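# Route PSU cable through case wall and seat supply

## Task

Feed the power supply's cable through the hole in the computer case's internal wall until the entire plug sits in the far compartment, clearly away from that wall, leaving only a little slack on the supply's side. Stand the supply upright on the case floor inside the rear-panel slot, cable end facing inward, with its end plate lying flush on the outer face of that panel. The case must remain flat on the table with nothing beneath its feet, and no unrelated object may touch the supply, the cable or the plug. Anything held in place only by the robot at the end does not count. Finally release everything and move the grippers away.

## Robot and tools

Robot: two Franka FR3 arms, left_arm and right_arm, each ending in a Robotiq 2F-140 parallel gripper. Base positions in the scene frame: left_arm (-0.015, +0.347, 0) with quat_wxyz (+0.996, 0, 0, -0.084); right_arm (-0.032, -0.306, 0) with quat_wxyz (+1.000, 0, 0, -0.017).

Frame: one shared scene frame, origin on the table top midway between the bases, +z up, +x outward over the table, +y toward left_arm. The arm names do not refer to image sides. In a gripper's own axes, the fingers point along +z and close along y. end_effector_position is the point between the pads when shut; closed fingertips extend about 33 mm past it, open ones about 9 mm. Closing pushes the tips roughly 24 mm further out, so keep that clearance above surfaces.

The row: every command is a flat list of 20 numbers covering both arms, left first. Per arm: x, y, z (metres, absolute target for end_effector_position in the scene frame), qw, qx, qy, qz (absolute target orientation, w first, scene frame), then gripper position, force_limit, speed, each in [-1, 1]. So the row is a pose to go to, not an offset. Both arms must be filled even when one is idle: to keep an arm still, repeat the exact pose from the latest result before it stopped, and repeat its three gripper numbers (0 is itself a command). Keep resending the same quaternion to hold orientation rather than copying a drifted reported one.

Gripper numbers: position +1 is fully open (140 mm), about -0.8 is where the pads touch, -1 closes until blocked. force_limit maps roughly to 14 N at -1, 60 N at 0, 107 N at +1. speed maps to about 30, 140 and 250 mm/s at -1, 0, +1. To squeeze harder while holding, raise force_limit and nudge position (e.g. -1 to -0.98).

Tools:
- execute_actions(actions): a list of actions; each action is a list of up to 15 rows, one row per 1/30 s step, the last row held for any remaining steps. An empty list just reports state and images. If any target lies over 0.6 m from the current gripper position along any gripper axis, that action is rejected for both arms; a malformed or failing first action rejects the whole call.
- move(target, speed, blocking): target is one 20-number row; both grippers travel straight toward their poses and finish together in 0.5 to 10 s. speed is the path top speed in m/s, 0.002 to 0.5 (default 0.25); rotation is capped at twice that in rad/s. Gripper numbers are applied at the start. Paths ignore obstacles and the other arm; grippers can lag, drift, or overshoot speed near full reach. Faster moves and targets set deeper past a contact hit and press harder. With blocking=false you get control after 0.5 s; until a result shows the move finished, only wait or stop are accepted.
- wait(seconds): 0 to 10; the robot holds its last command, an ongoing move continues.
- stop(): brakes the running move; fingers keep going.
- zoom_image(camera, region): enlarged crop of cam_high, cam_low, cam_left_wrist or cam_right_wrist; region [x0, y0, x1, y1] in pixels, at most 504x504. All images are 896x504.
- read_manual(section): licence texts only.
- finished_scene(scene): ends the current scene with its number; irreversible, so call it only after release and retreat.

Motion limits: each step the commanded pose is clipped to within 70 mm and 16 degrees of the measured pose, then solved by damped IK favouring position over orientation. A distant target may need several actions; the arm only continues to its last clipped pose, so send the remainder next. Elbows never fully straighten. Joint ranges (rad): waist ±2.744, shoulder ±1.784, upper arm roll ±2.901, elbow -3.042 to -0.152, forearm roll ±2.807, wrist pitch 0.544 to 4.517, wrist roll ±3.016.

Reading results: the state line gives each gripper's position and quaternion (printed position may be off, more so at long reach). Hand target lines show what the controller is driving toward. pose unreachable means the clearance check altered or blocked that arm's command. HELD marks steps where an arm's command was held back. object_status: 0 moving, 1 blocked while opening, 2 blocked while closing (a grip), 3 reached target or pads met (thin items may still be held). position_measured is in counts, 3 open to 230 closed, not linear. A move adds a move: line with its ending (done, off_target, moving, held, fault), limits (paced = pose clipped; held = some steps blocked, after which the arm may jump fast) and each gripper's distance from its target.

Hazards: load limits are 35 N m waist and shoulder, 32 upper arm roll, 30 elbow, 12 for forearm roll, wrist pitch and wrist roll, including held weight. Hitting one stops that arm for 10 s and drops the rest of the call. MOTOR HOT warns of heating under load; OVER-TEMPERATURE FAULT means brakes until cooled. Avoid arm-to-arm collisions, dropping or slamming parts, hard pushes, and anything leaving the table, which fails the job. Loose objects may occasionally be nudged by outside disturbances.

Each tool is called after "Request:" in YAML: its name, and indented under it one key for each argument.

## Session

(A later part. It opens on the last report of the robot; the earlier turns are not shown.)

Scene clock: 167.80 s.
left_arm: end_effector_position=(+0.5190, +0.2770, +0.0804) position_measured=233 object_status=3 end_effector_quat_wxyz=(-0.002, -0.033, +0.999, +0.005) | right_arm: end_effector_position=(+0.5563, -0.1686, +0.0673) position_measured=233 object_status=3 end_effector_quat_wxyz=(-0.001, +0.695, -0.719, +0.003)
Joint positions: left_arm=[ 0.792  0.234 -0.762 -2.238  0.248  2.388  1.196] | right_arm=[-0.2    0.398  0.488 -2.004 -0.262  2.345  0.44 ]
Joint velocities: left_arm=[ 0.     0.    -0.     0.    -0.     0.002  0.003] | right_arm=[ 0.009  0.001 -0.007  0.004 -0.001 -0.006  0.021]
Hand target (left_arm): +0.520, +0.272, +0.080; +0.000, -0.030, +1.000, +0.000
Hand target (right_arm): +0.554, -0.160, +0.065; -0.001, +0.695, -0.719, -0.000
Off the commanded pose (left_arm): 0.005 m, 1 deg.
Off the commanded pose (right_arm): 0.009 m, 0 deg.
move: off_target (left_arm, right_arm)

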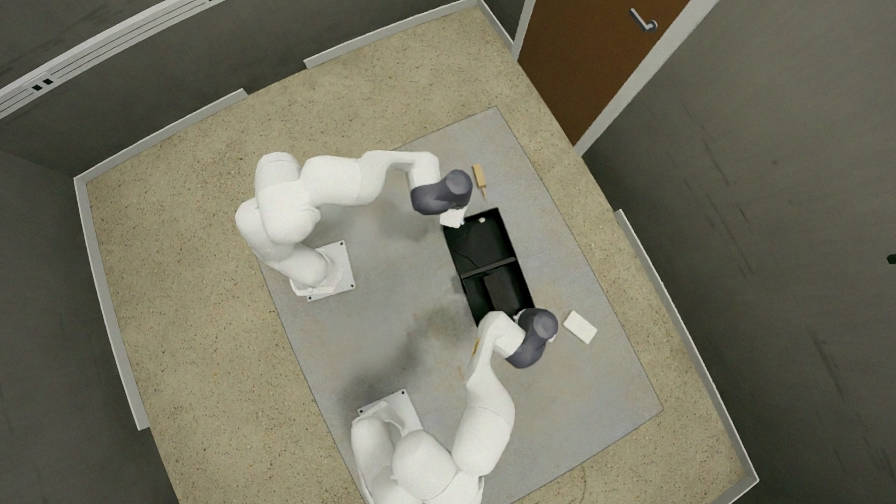

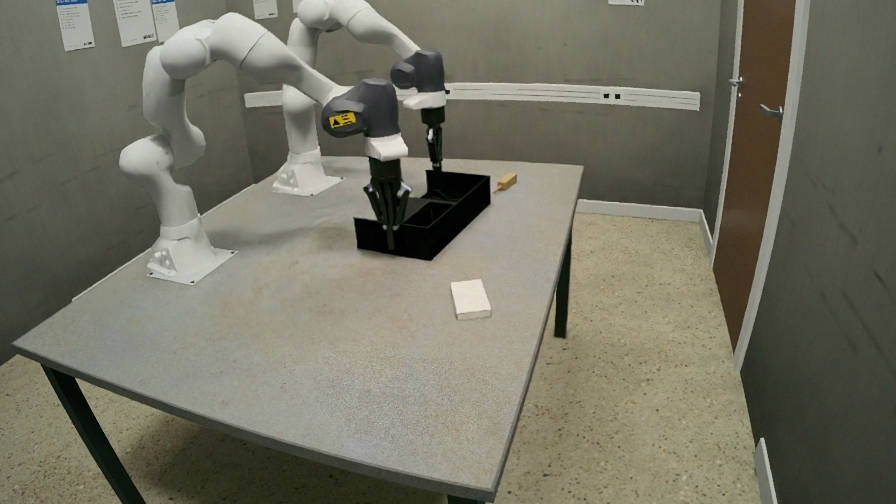

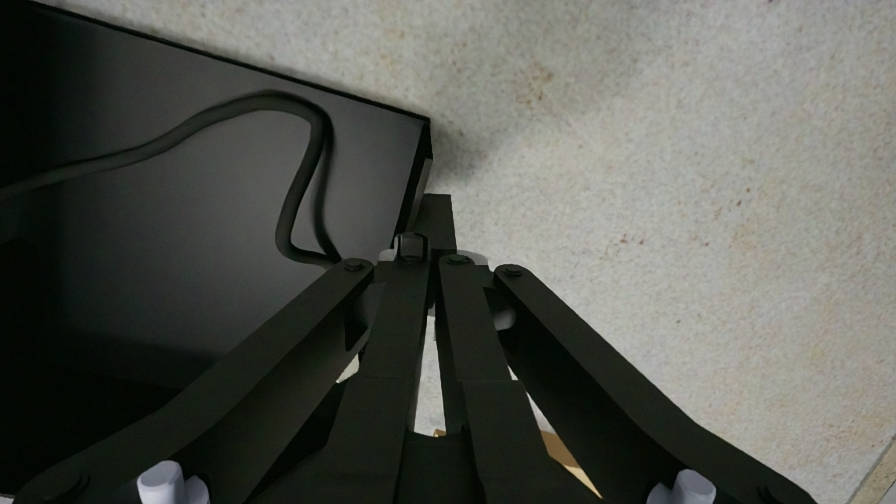

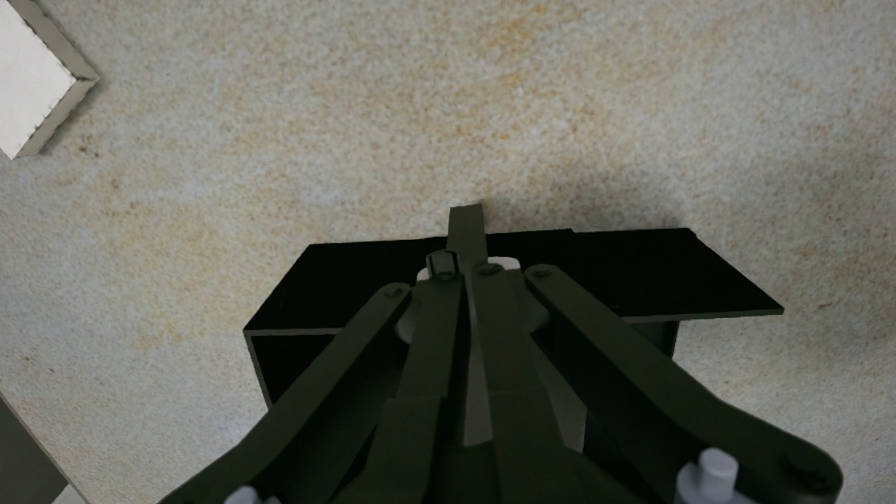

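Request:
move:
  target: [0.52,0.27,0.08,0,0.03,-1,0,-1,0,0,0.553,-0.15,0.065,0,0.695,-0.719,0,-1,0,0]
  speed: 0.015

Request:
move:
  target: [0.52,0.295,0.09,0,0.03,-1,0,-1,0,0,0.553,-0.2,0.08,0,0.695,-0.719,0,-1,0,0]
  speed: 0.08

Request:
move:
  target: [0.45,0.34,0.33,0,0.03,-1,0,-1,0,0,0.553,-0.2,0.2,0,0.695,-0.719,0,-1,0,0]

Request:
move:
  target: [0.45,0.34,0.33,0,0.03,-1,0,-1,0,0,0.54,-0.08,0.33,0,0.695,-0.719,0,1,0,0]

Request:
zoom_image:
  camera: "cam_right_wrist"
  region: [300,30,600,330]

Scene clock: 173.33 s.
left_arm: end_effector_position=(+0.5190, +0.2770, +0.0804) position_measured=233 object_status=3 end_effector_quat_wxyz=(-0.002, -0.032, +0.999, +0.004) | right_arm: end_effector_position=(+0.5562, -0.1682, +0.0675) position_measured=233 object_status=3 end_effector_quat_wxyz=(+0.004, +0.690, -0.724, +0.004)
Joint positions: left_arm=[ 0.792  0.234 -0.762 -2.238  0.248  2.388  1.197] | right_arm=[-0.19   0.4    0.482 -1.996 -0.269  2.334  0.463]
Joint velocities: left_arm=[ 0.001 -0.     0.     0.    -0.002  0.001  0.   ] | right_arm=[-0.     0.001 -0.001  0.002 -0.003 -0.002  0.011]
Hand target (left_arm): +0.520, +0.270, +0.080; -0.000, -0.030, +1.000, +0.000
Hand target (right_arm): +0.553, -0.150, +0.065; -0.000, +0.695, -0.719, -0.000
Off the commanded pose (left_arm): 0.007 m, 1 deg.
Off the commanded pose (right_arm): 0.019 m, 1 deg.
move: off_target (left_arm, right_arm)

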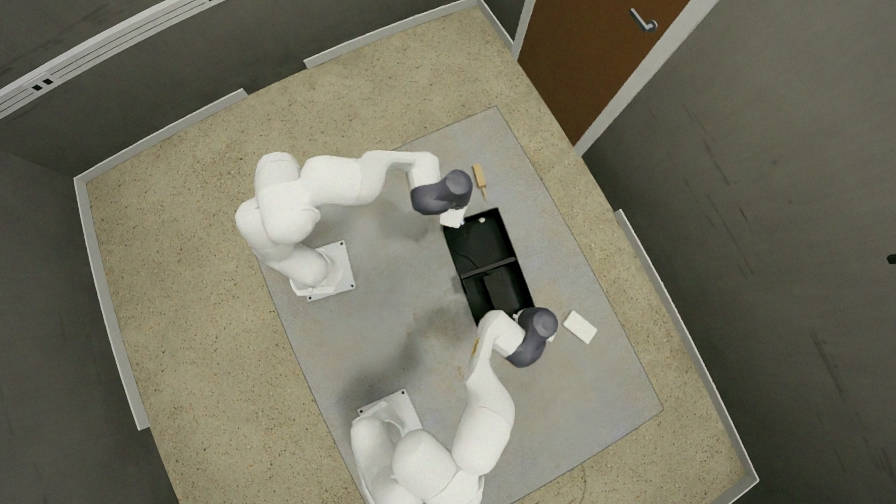

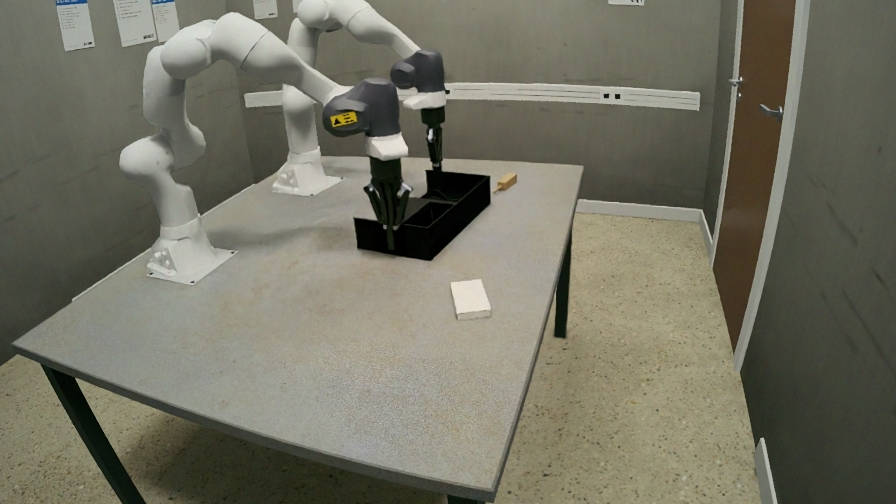

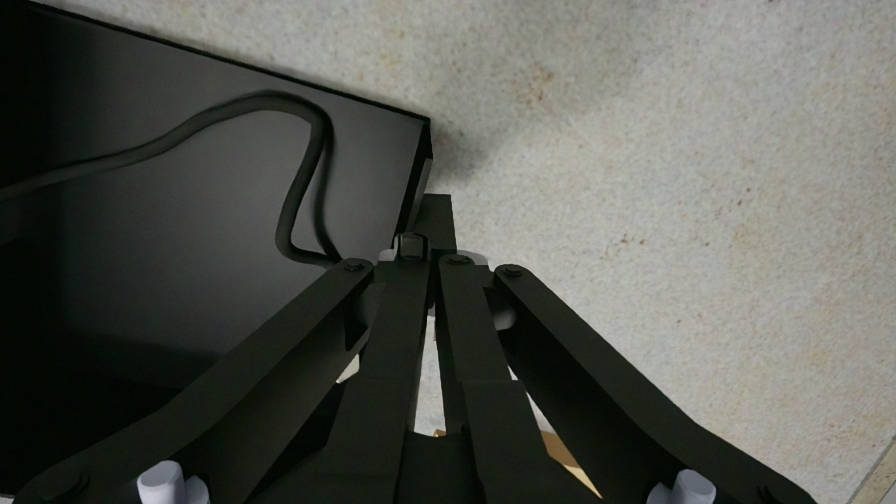

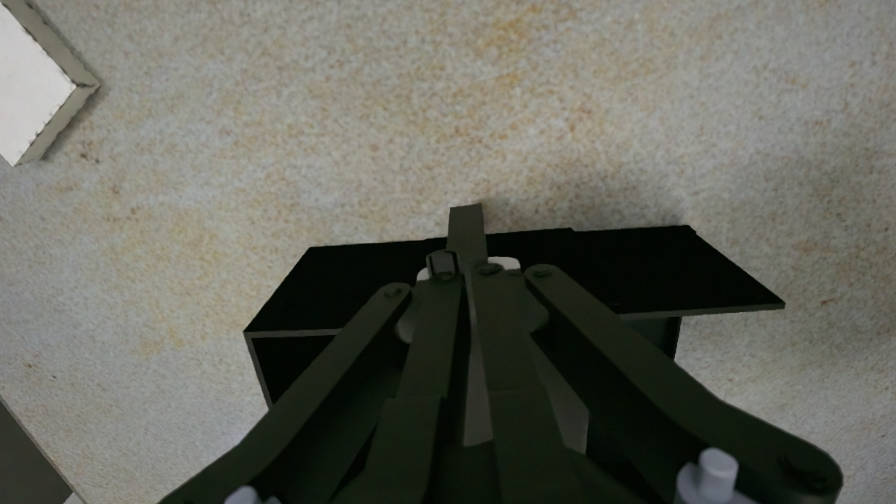

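Scene clock: 174.33 s.
left_arm: end_effector_position=(+0.5220, +0.2950, +0.0900) position_measured=233 object_status=3 end_effector_quat_wxyz=(+0.002, -0.034, +0.999, +0.001) | right_arm: end_effector_position=(+0.5540, -0.2004, +0.0797) position_measured=233 object_status=3 end_effector_quat_wxyz=(-0.000, +0.690, -0.724, +0.002)
Joint positions: left_arm=[ 0.842  0.208 -0.777 -2.241  0.215  2.382  1.254] | right_arm=[-0.275  0.354  0.51  -2.033 -0.24   2.333  0.389]
Joint velocities: left_arm=[ 0.005  0.001 -0.004  0.001 -0.001 -0.001  0.022] | right_arm=[-0.008 -0.001  0.008 -0.001  0.001 -0.001 -0.024]
Hand target (left_arm): +0.521, +0.295, +0.090; +0.000, -0.030, +1.000, +0.000
Hand target (right_arm): +0.552, -0.200, +0.080; +0.001, +0.695, -0.719, +0.000
Off the commanded pose (left_arm): 0.002 m, 1 deg.
Off the commanded pose (right_arm): 0.001 m, 1 deg.
move: done

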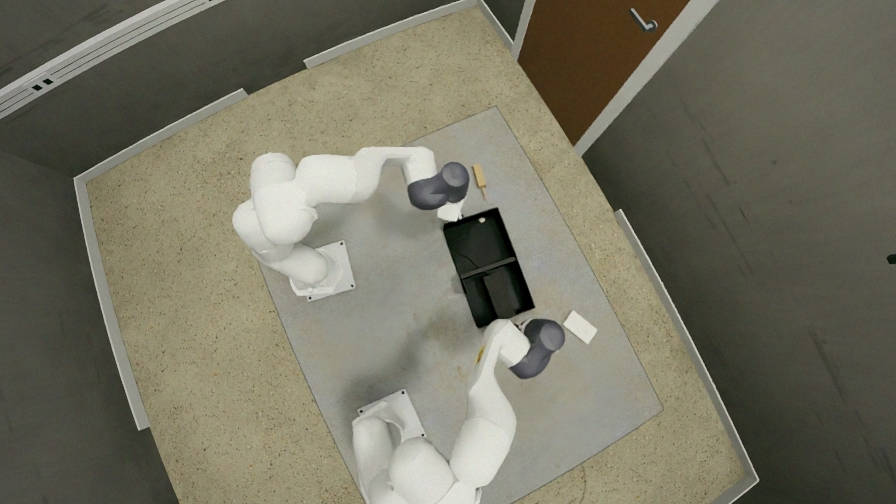

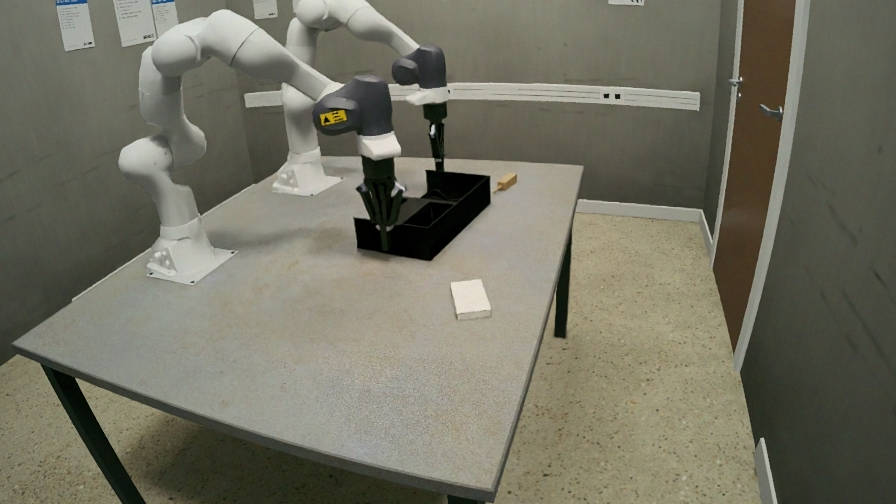

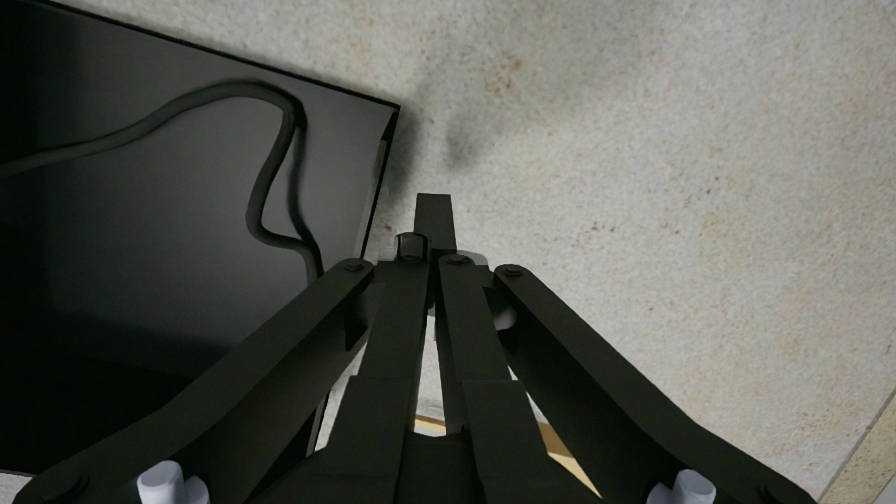

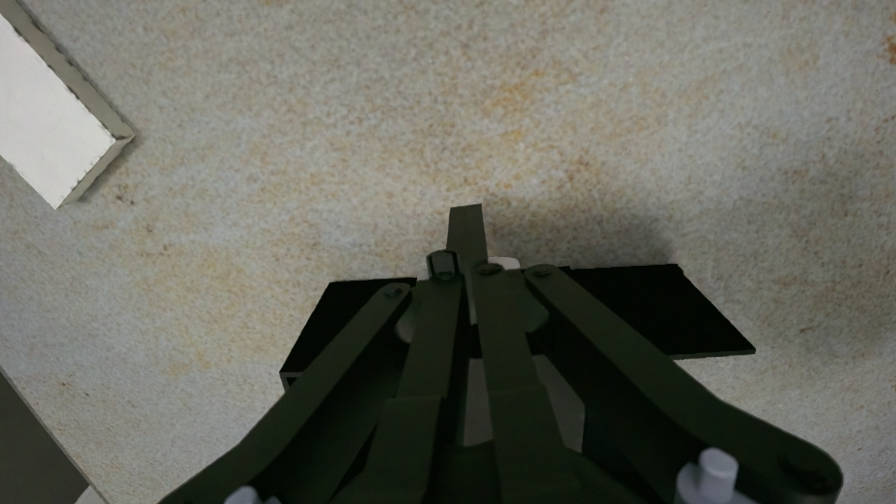

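Scene clock: 176.13 s.
left_arm: end_effector_position=(+0.4569, +0.3469, +0.3269) position_measured=233 object_status=3 end_effector_quat_wxyz=(+0.000, -0.038, +0.999, +0.006) | right_arm: end_effector_position=(+0.5535, -0.2014, +0.1985) position_measured=233 object_status=3 end_effector_quat_wxyz=(+0.001, +0.691, -0.723, +0.003)
Joint positions: left_arm=[ 0.832 -0.346 -0.58  -2.097 -0.18   1.802  1.646] | right_arm=[-0.317  0.184  0.561 -1.922 -0.119  2.076  0.305]
Joint velocities: left_arm=[-0.001 -0.     0.002  0.001  0.    -0.009  0.022] | right_arm=[ 0.     0.001  0.     0.     0.    -0.004 -0.008]
Hand target (left_arm): +0.456, +0.346, +0.327; -0.002, -0.032, +0.999, +0.005
Hand target (right_arm): +0.553, -0.201, +0.199; +0.001, +0.694, -0.720, +0.001
Off the commanded pose (left_arm): 0.010 m, 1 deg.
Off the commanded pose (right_arm): 0.002 m, 1 deg.
move: off_target (left_arm)

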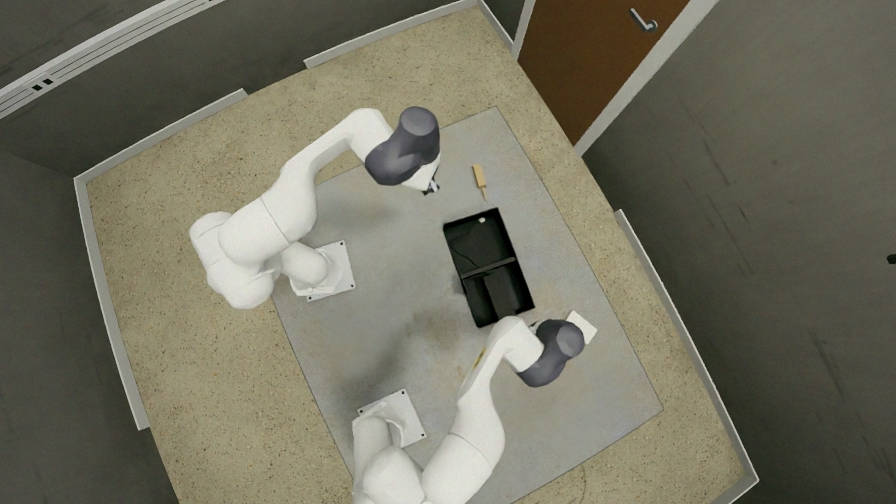

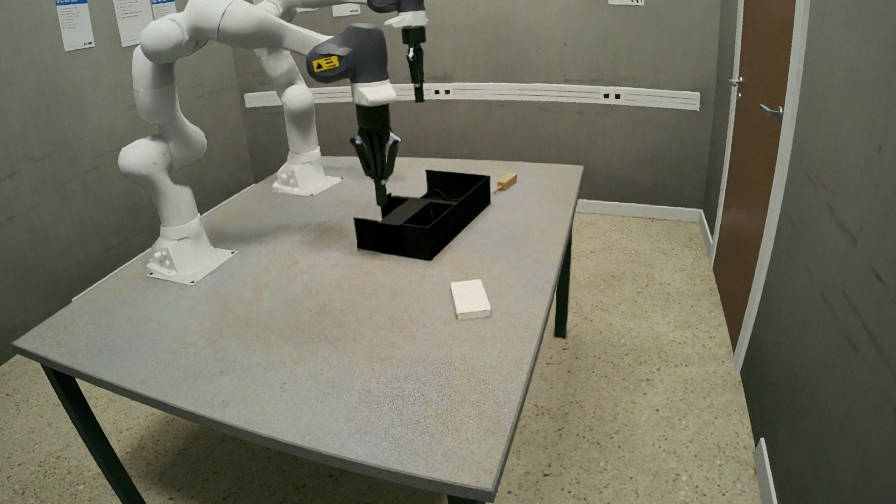

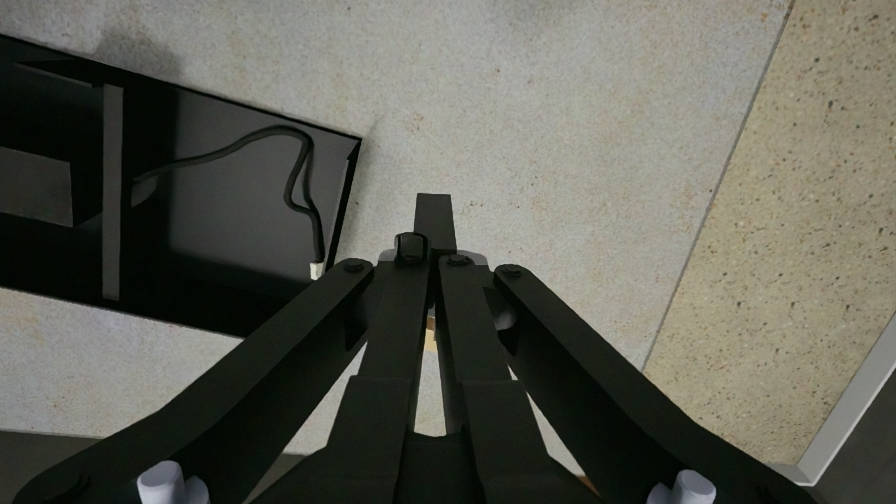

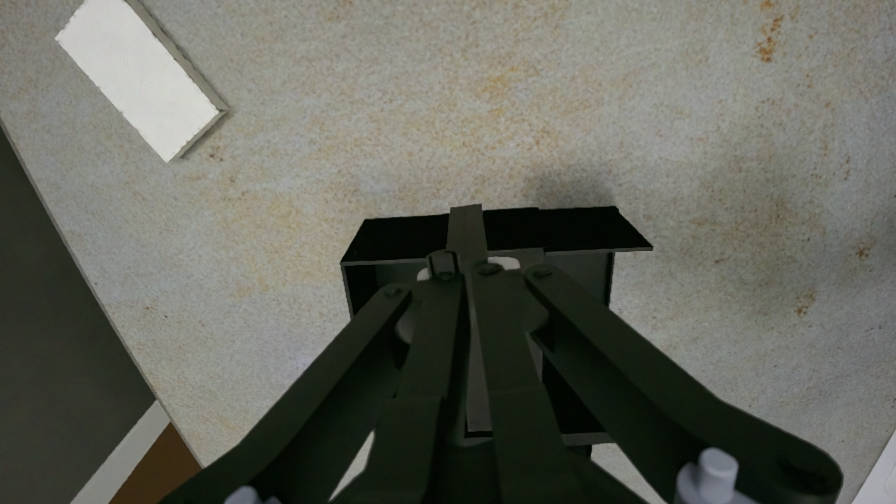

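Scene clock: 177.63 s.
left_arm: end_effector_position=(+0.4510, +0.3419, +0.3302) position_measured=233 object_status=3 end_effector_quat_wxyz=(+0.001, -0.033, +0.999, +0.002) | right_arm: end_effector_position=(+0.5430, -0.0778, +0.3310) position_measured=3 object_status=3 end_effector_quat_wxyz=(-0.005, +0.699, -0.715, +0.001)
Joint positions: left_arm=[ 0.815 -0.367 -0.566 -2.108 -0.194  1.792  1.659] | right_arm=[-0.148  0.207  0.628 -1.562 -0.121  1.739  0.48 ]
Joint velocities: left_arm=[-0.002  0.001  0.003 -0.    -0.001 -0.001  0.001] | right_arm=[-0.     0.     0.001  0.002 -0.002 -0.012  0.027]
Hand target (left_arm): +0.450, +0.340, +0.330; -0.000, -0.030, +1.000, +0.000
Hand target (right_arm): +0.543, -0.080, +0.330; -0.002, +0.694, -0.720, +0.001
Off the commanded pose (left_arm): 0.002 m, 0 deg.
Off the commanded pose (right_arm): 0.004 m, 1 deg.
move: off_target (right_arm)

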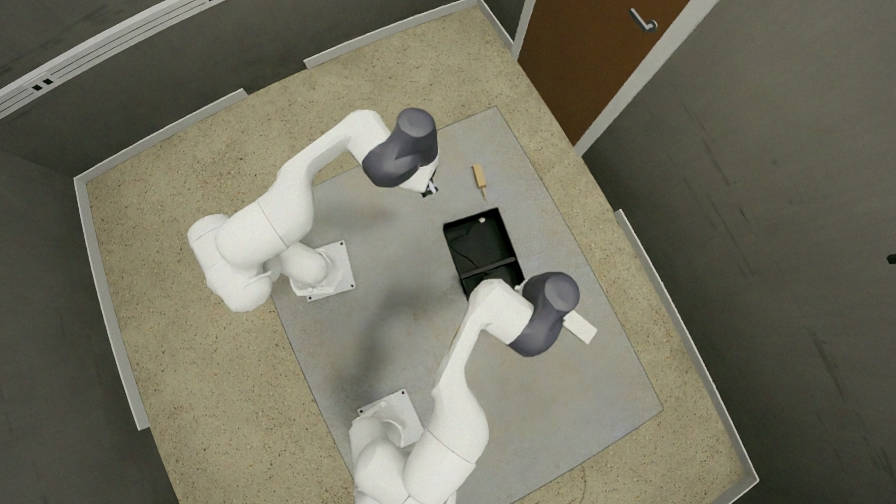

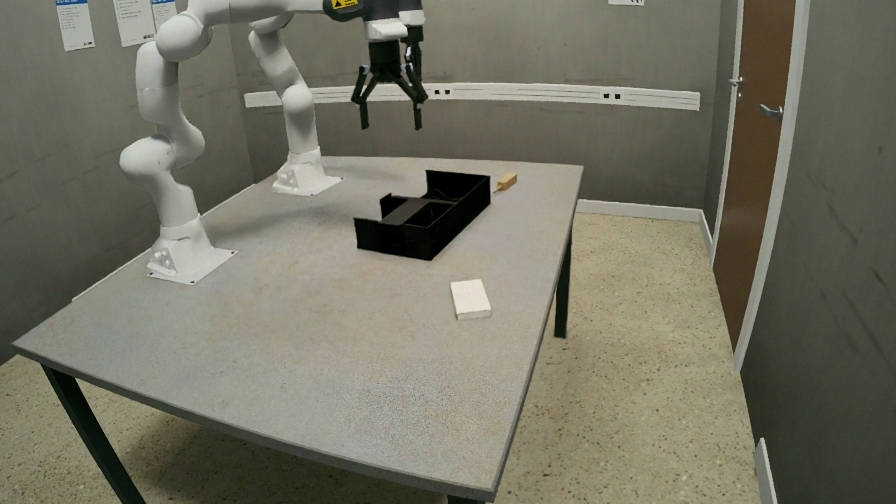

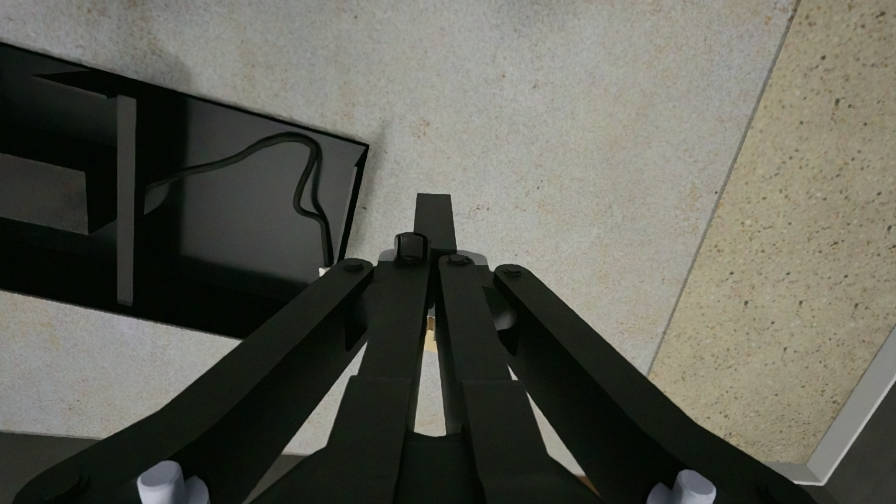

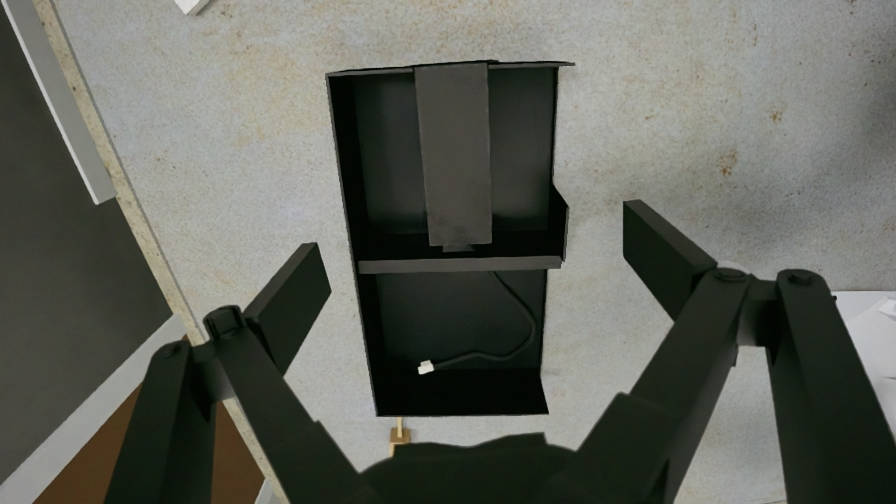

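Region (300, 30, 600, 330) of cam_right_wrist's 896x504 image, scaled by 1.680, with more detail than that image has.

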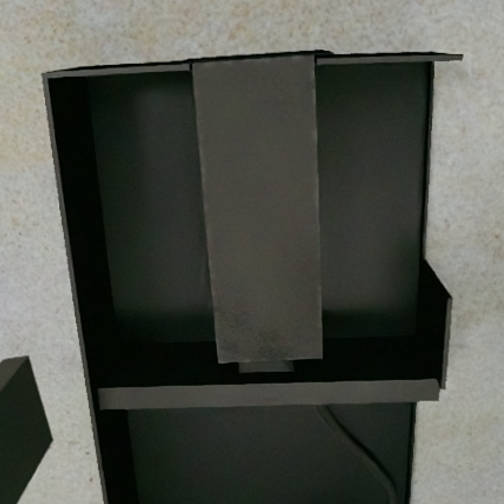

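Request:
finished_scene:
  scene: 2

The scene is finished: the task was done.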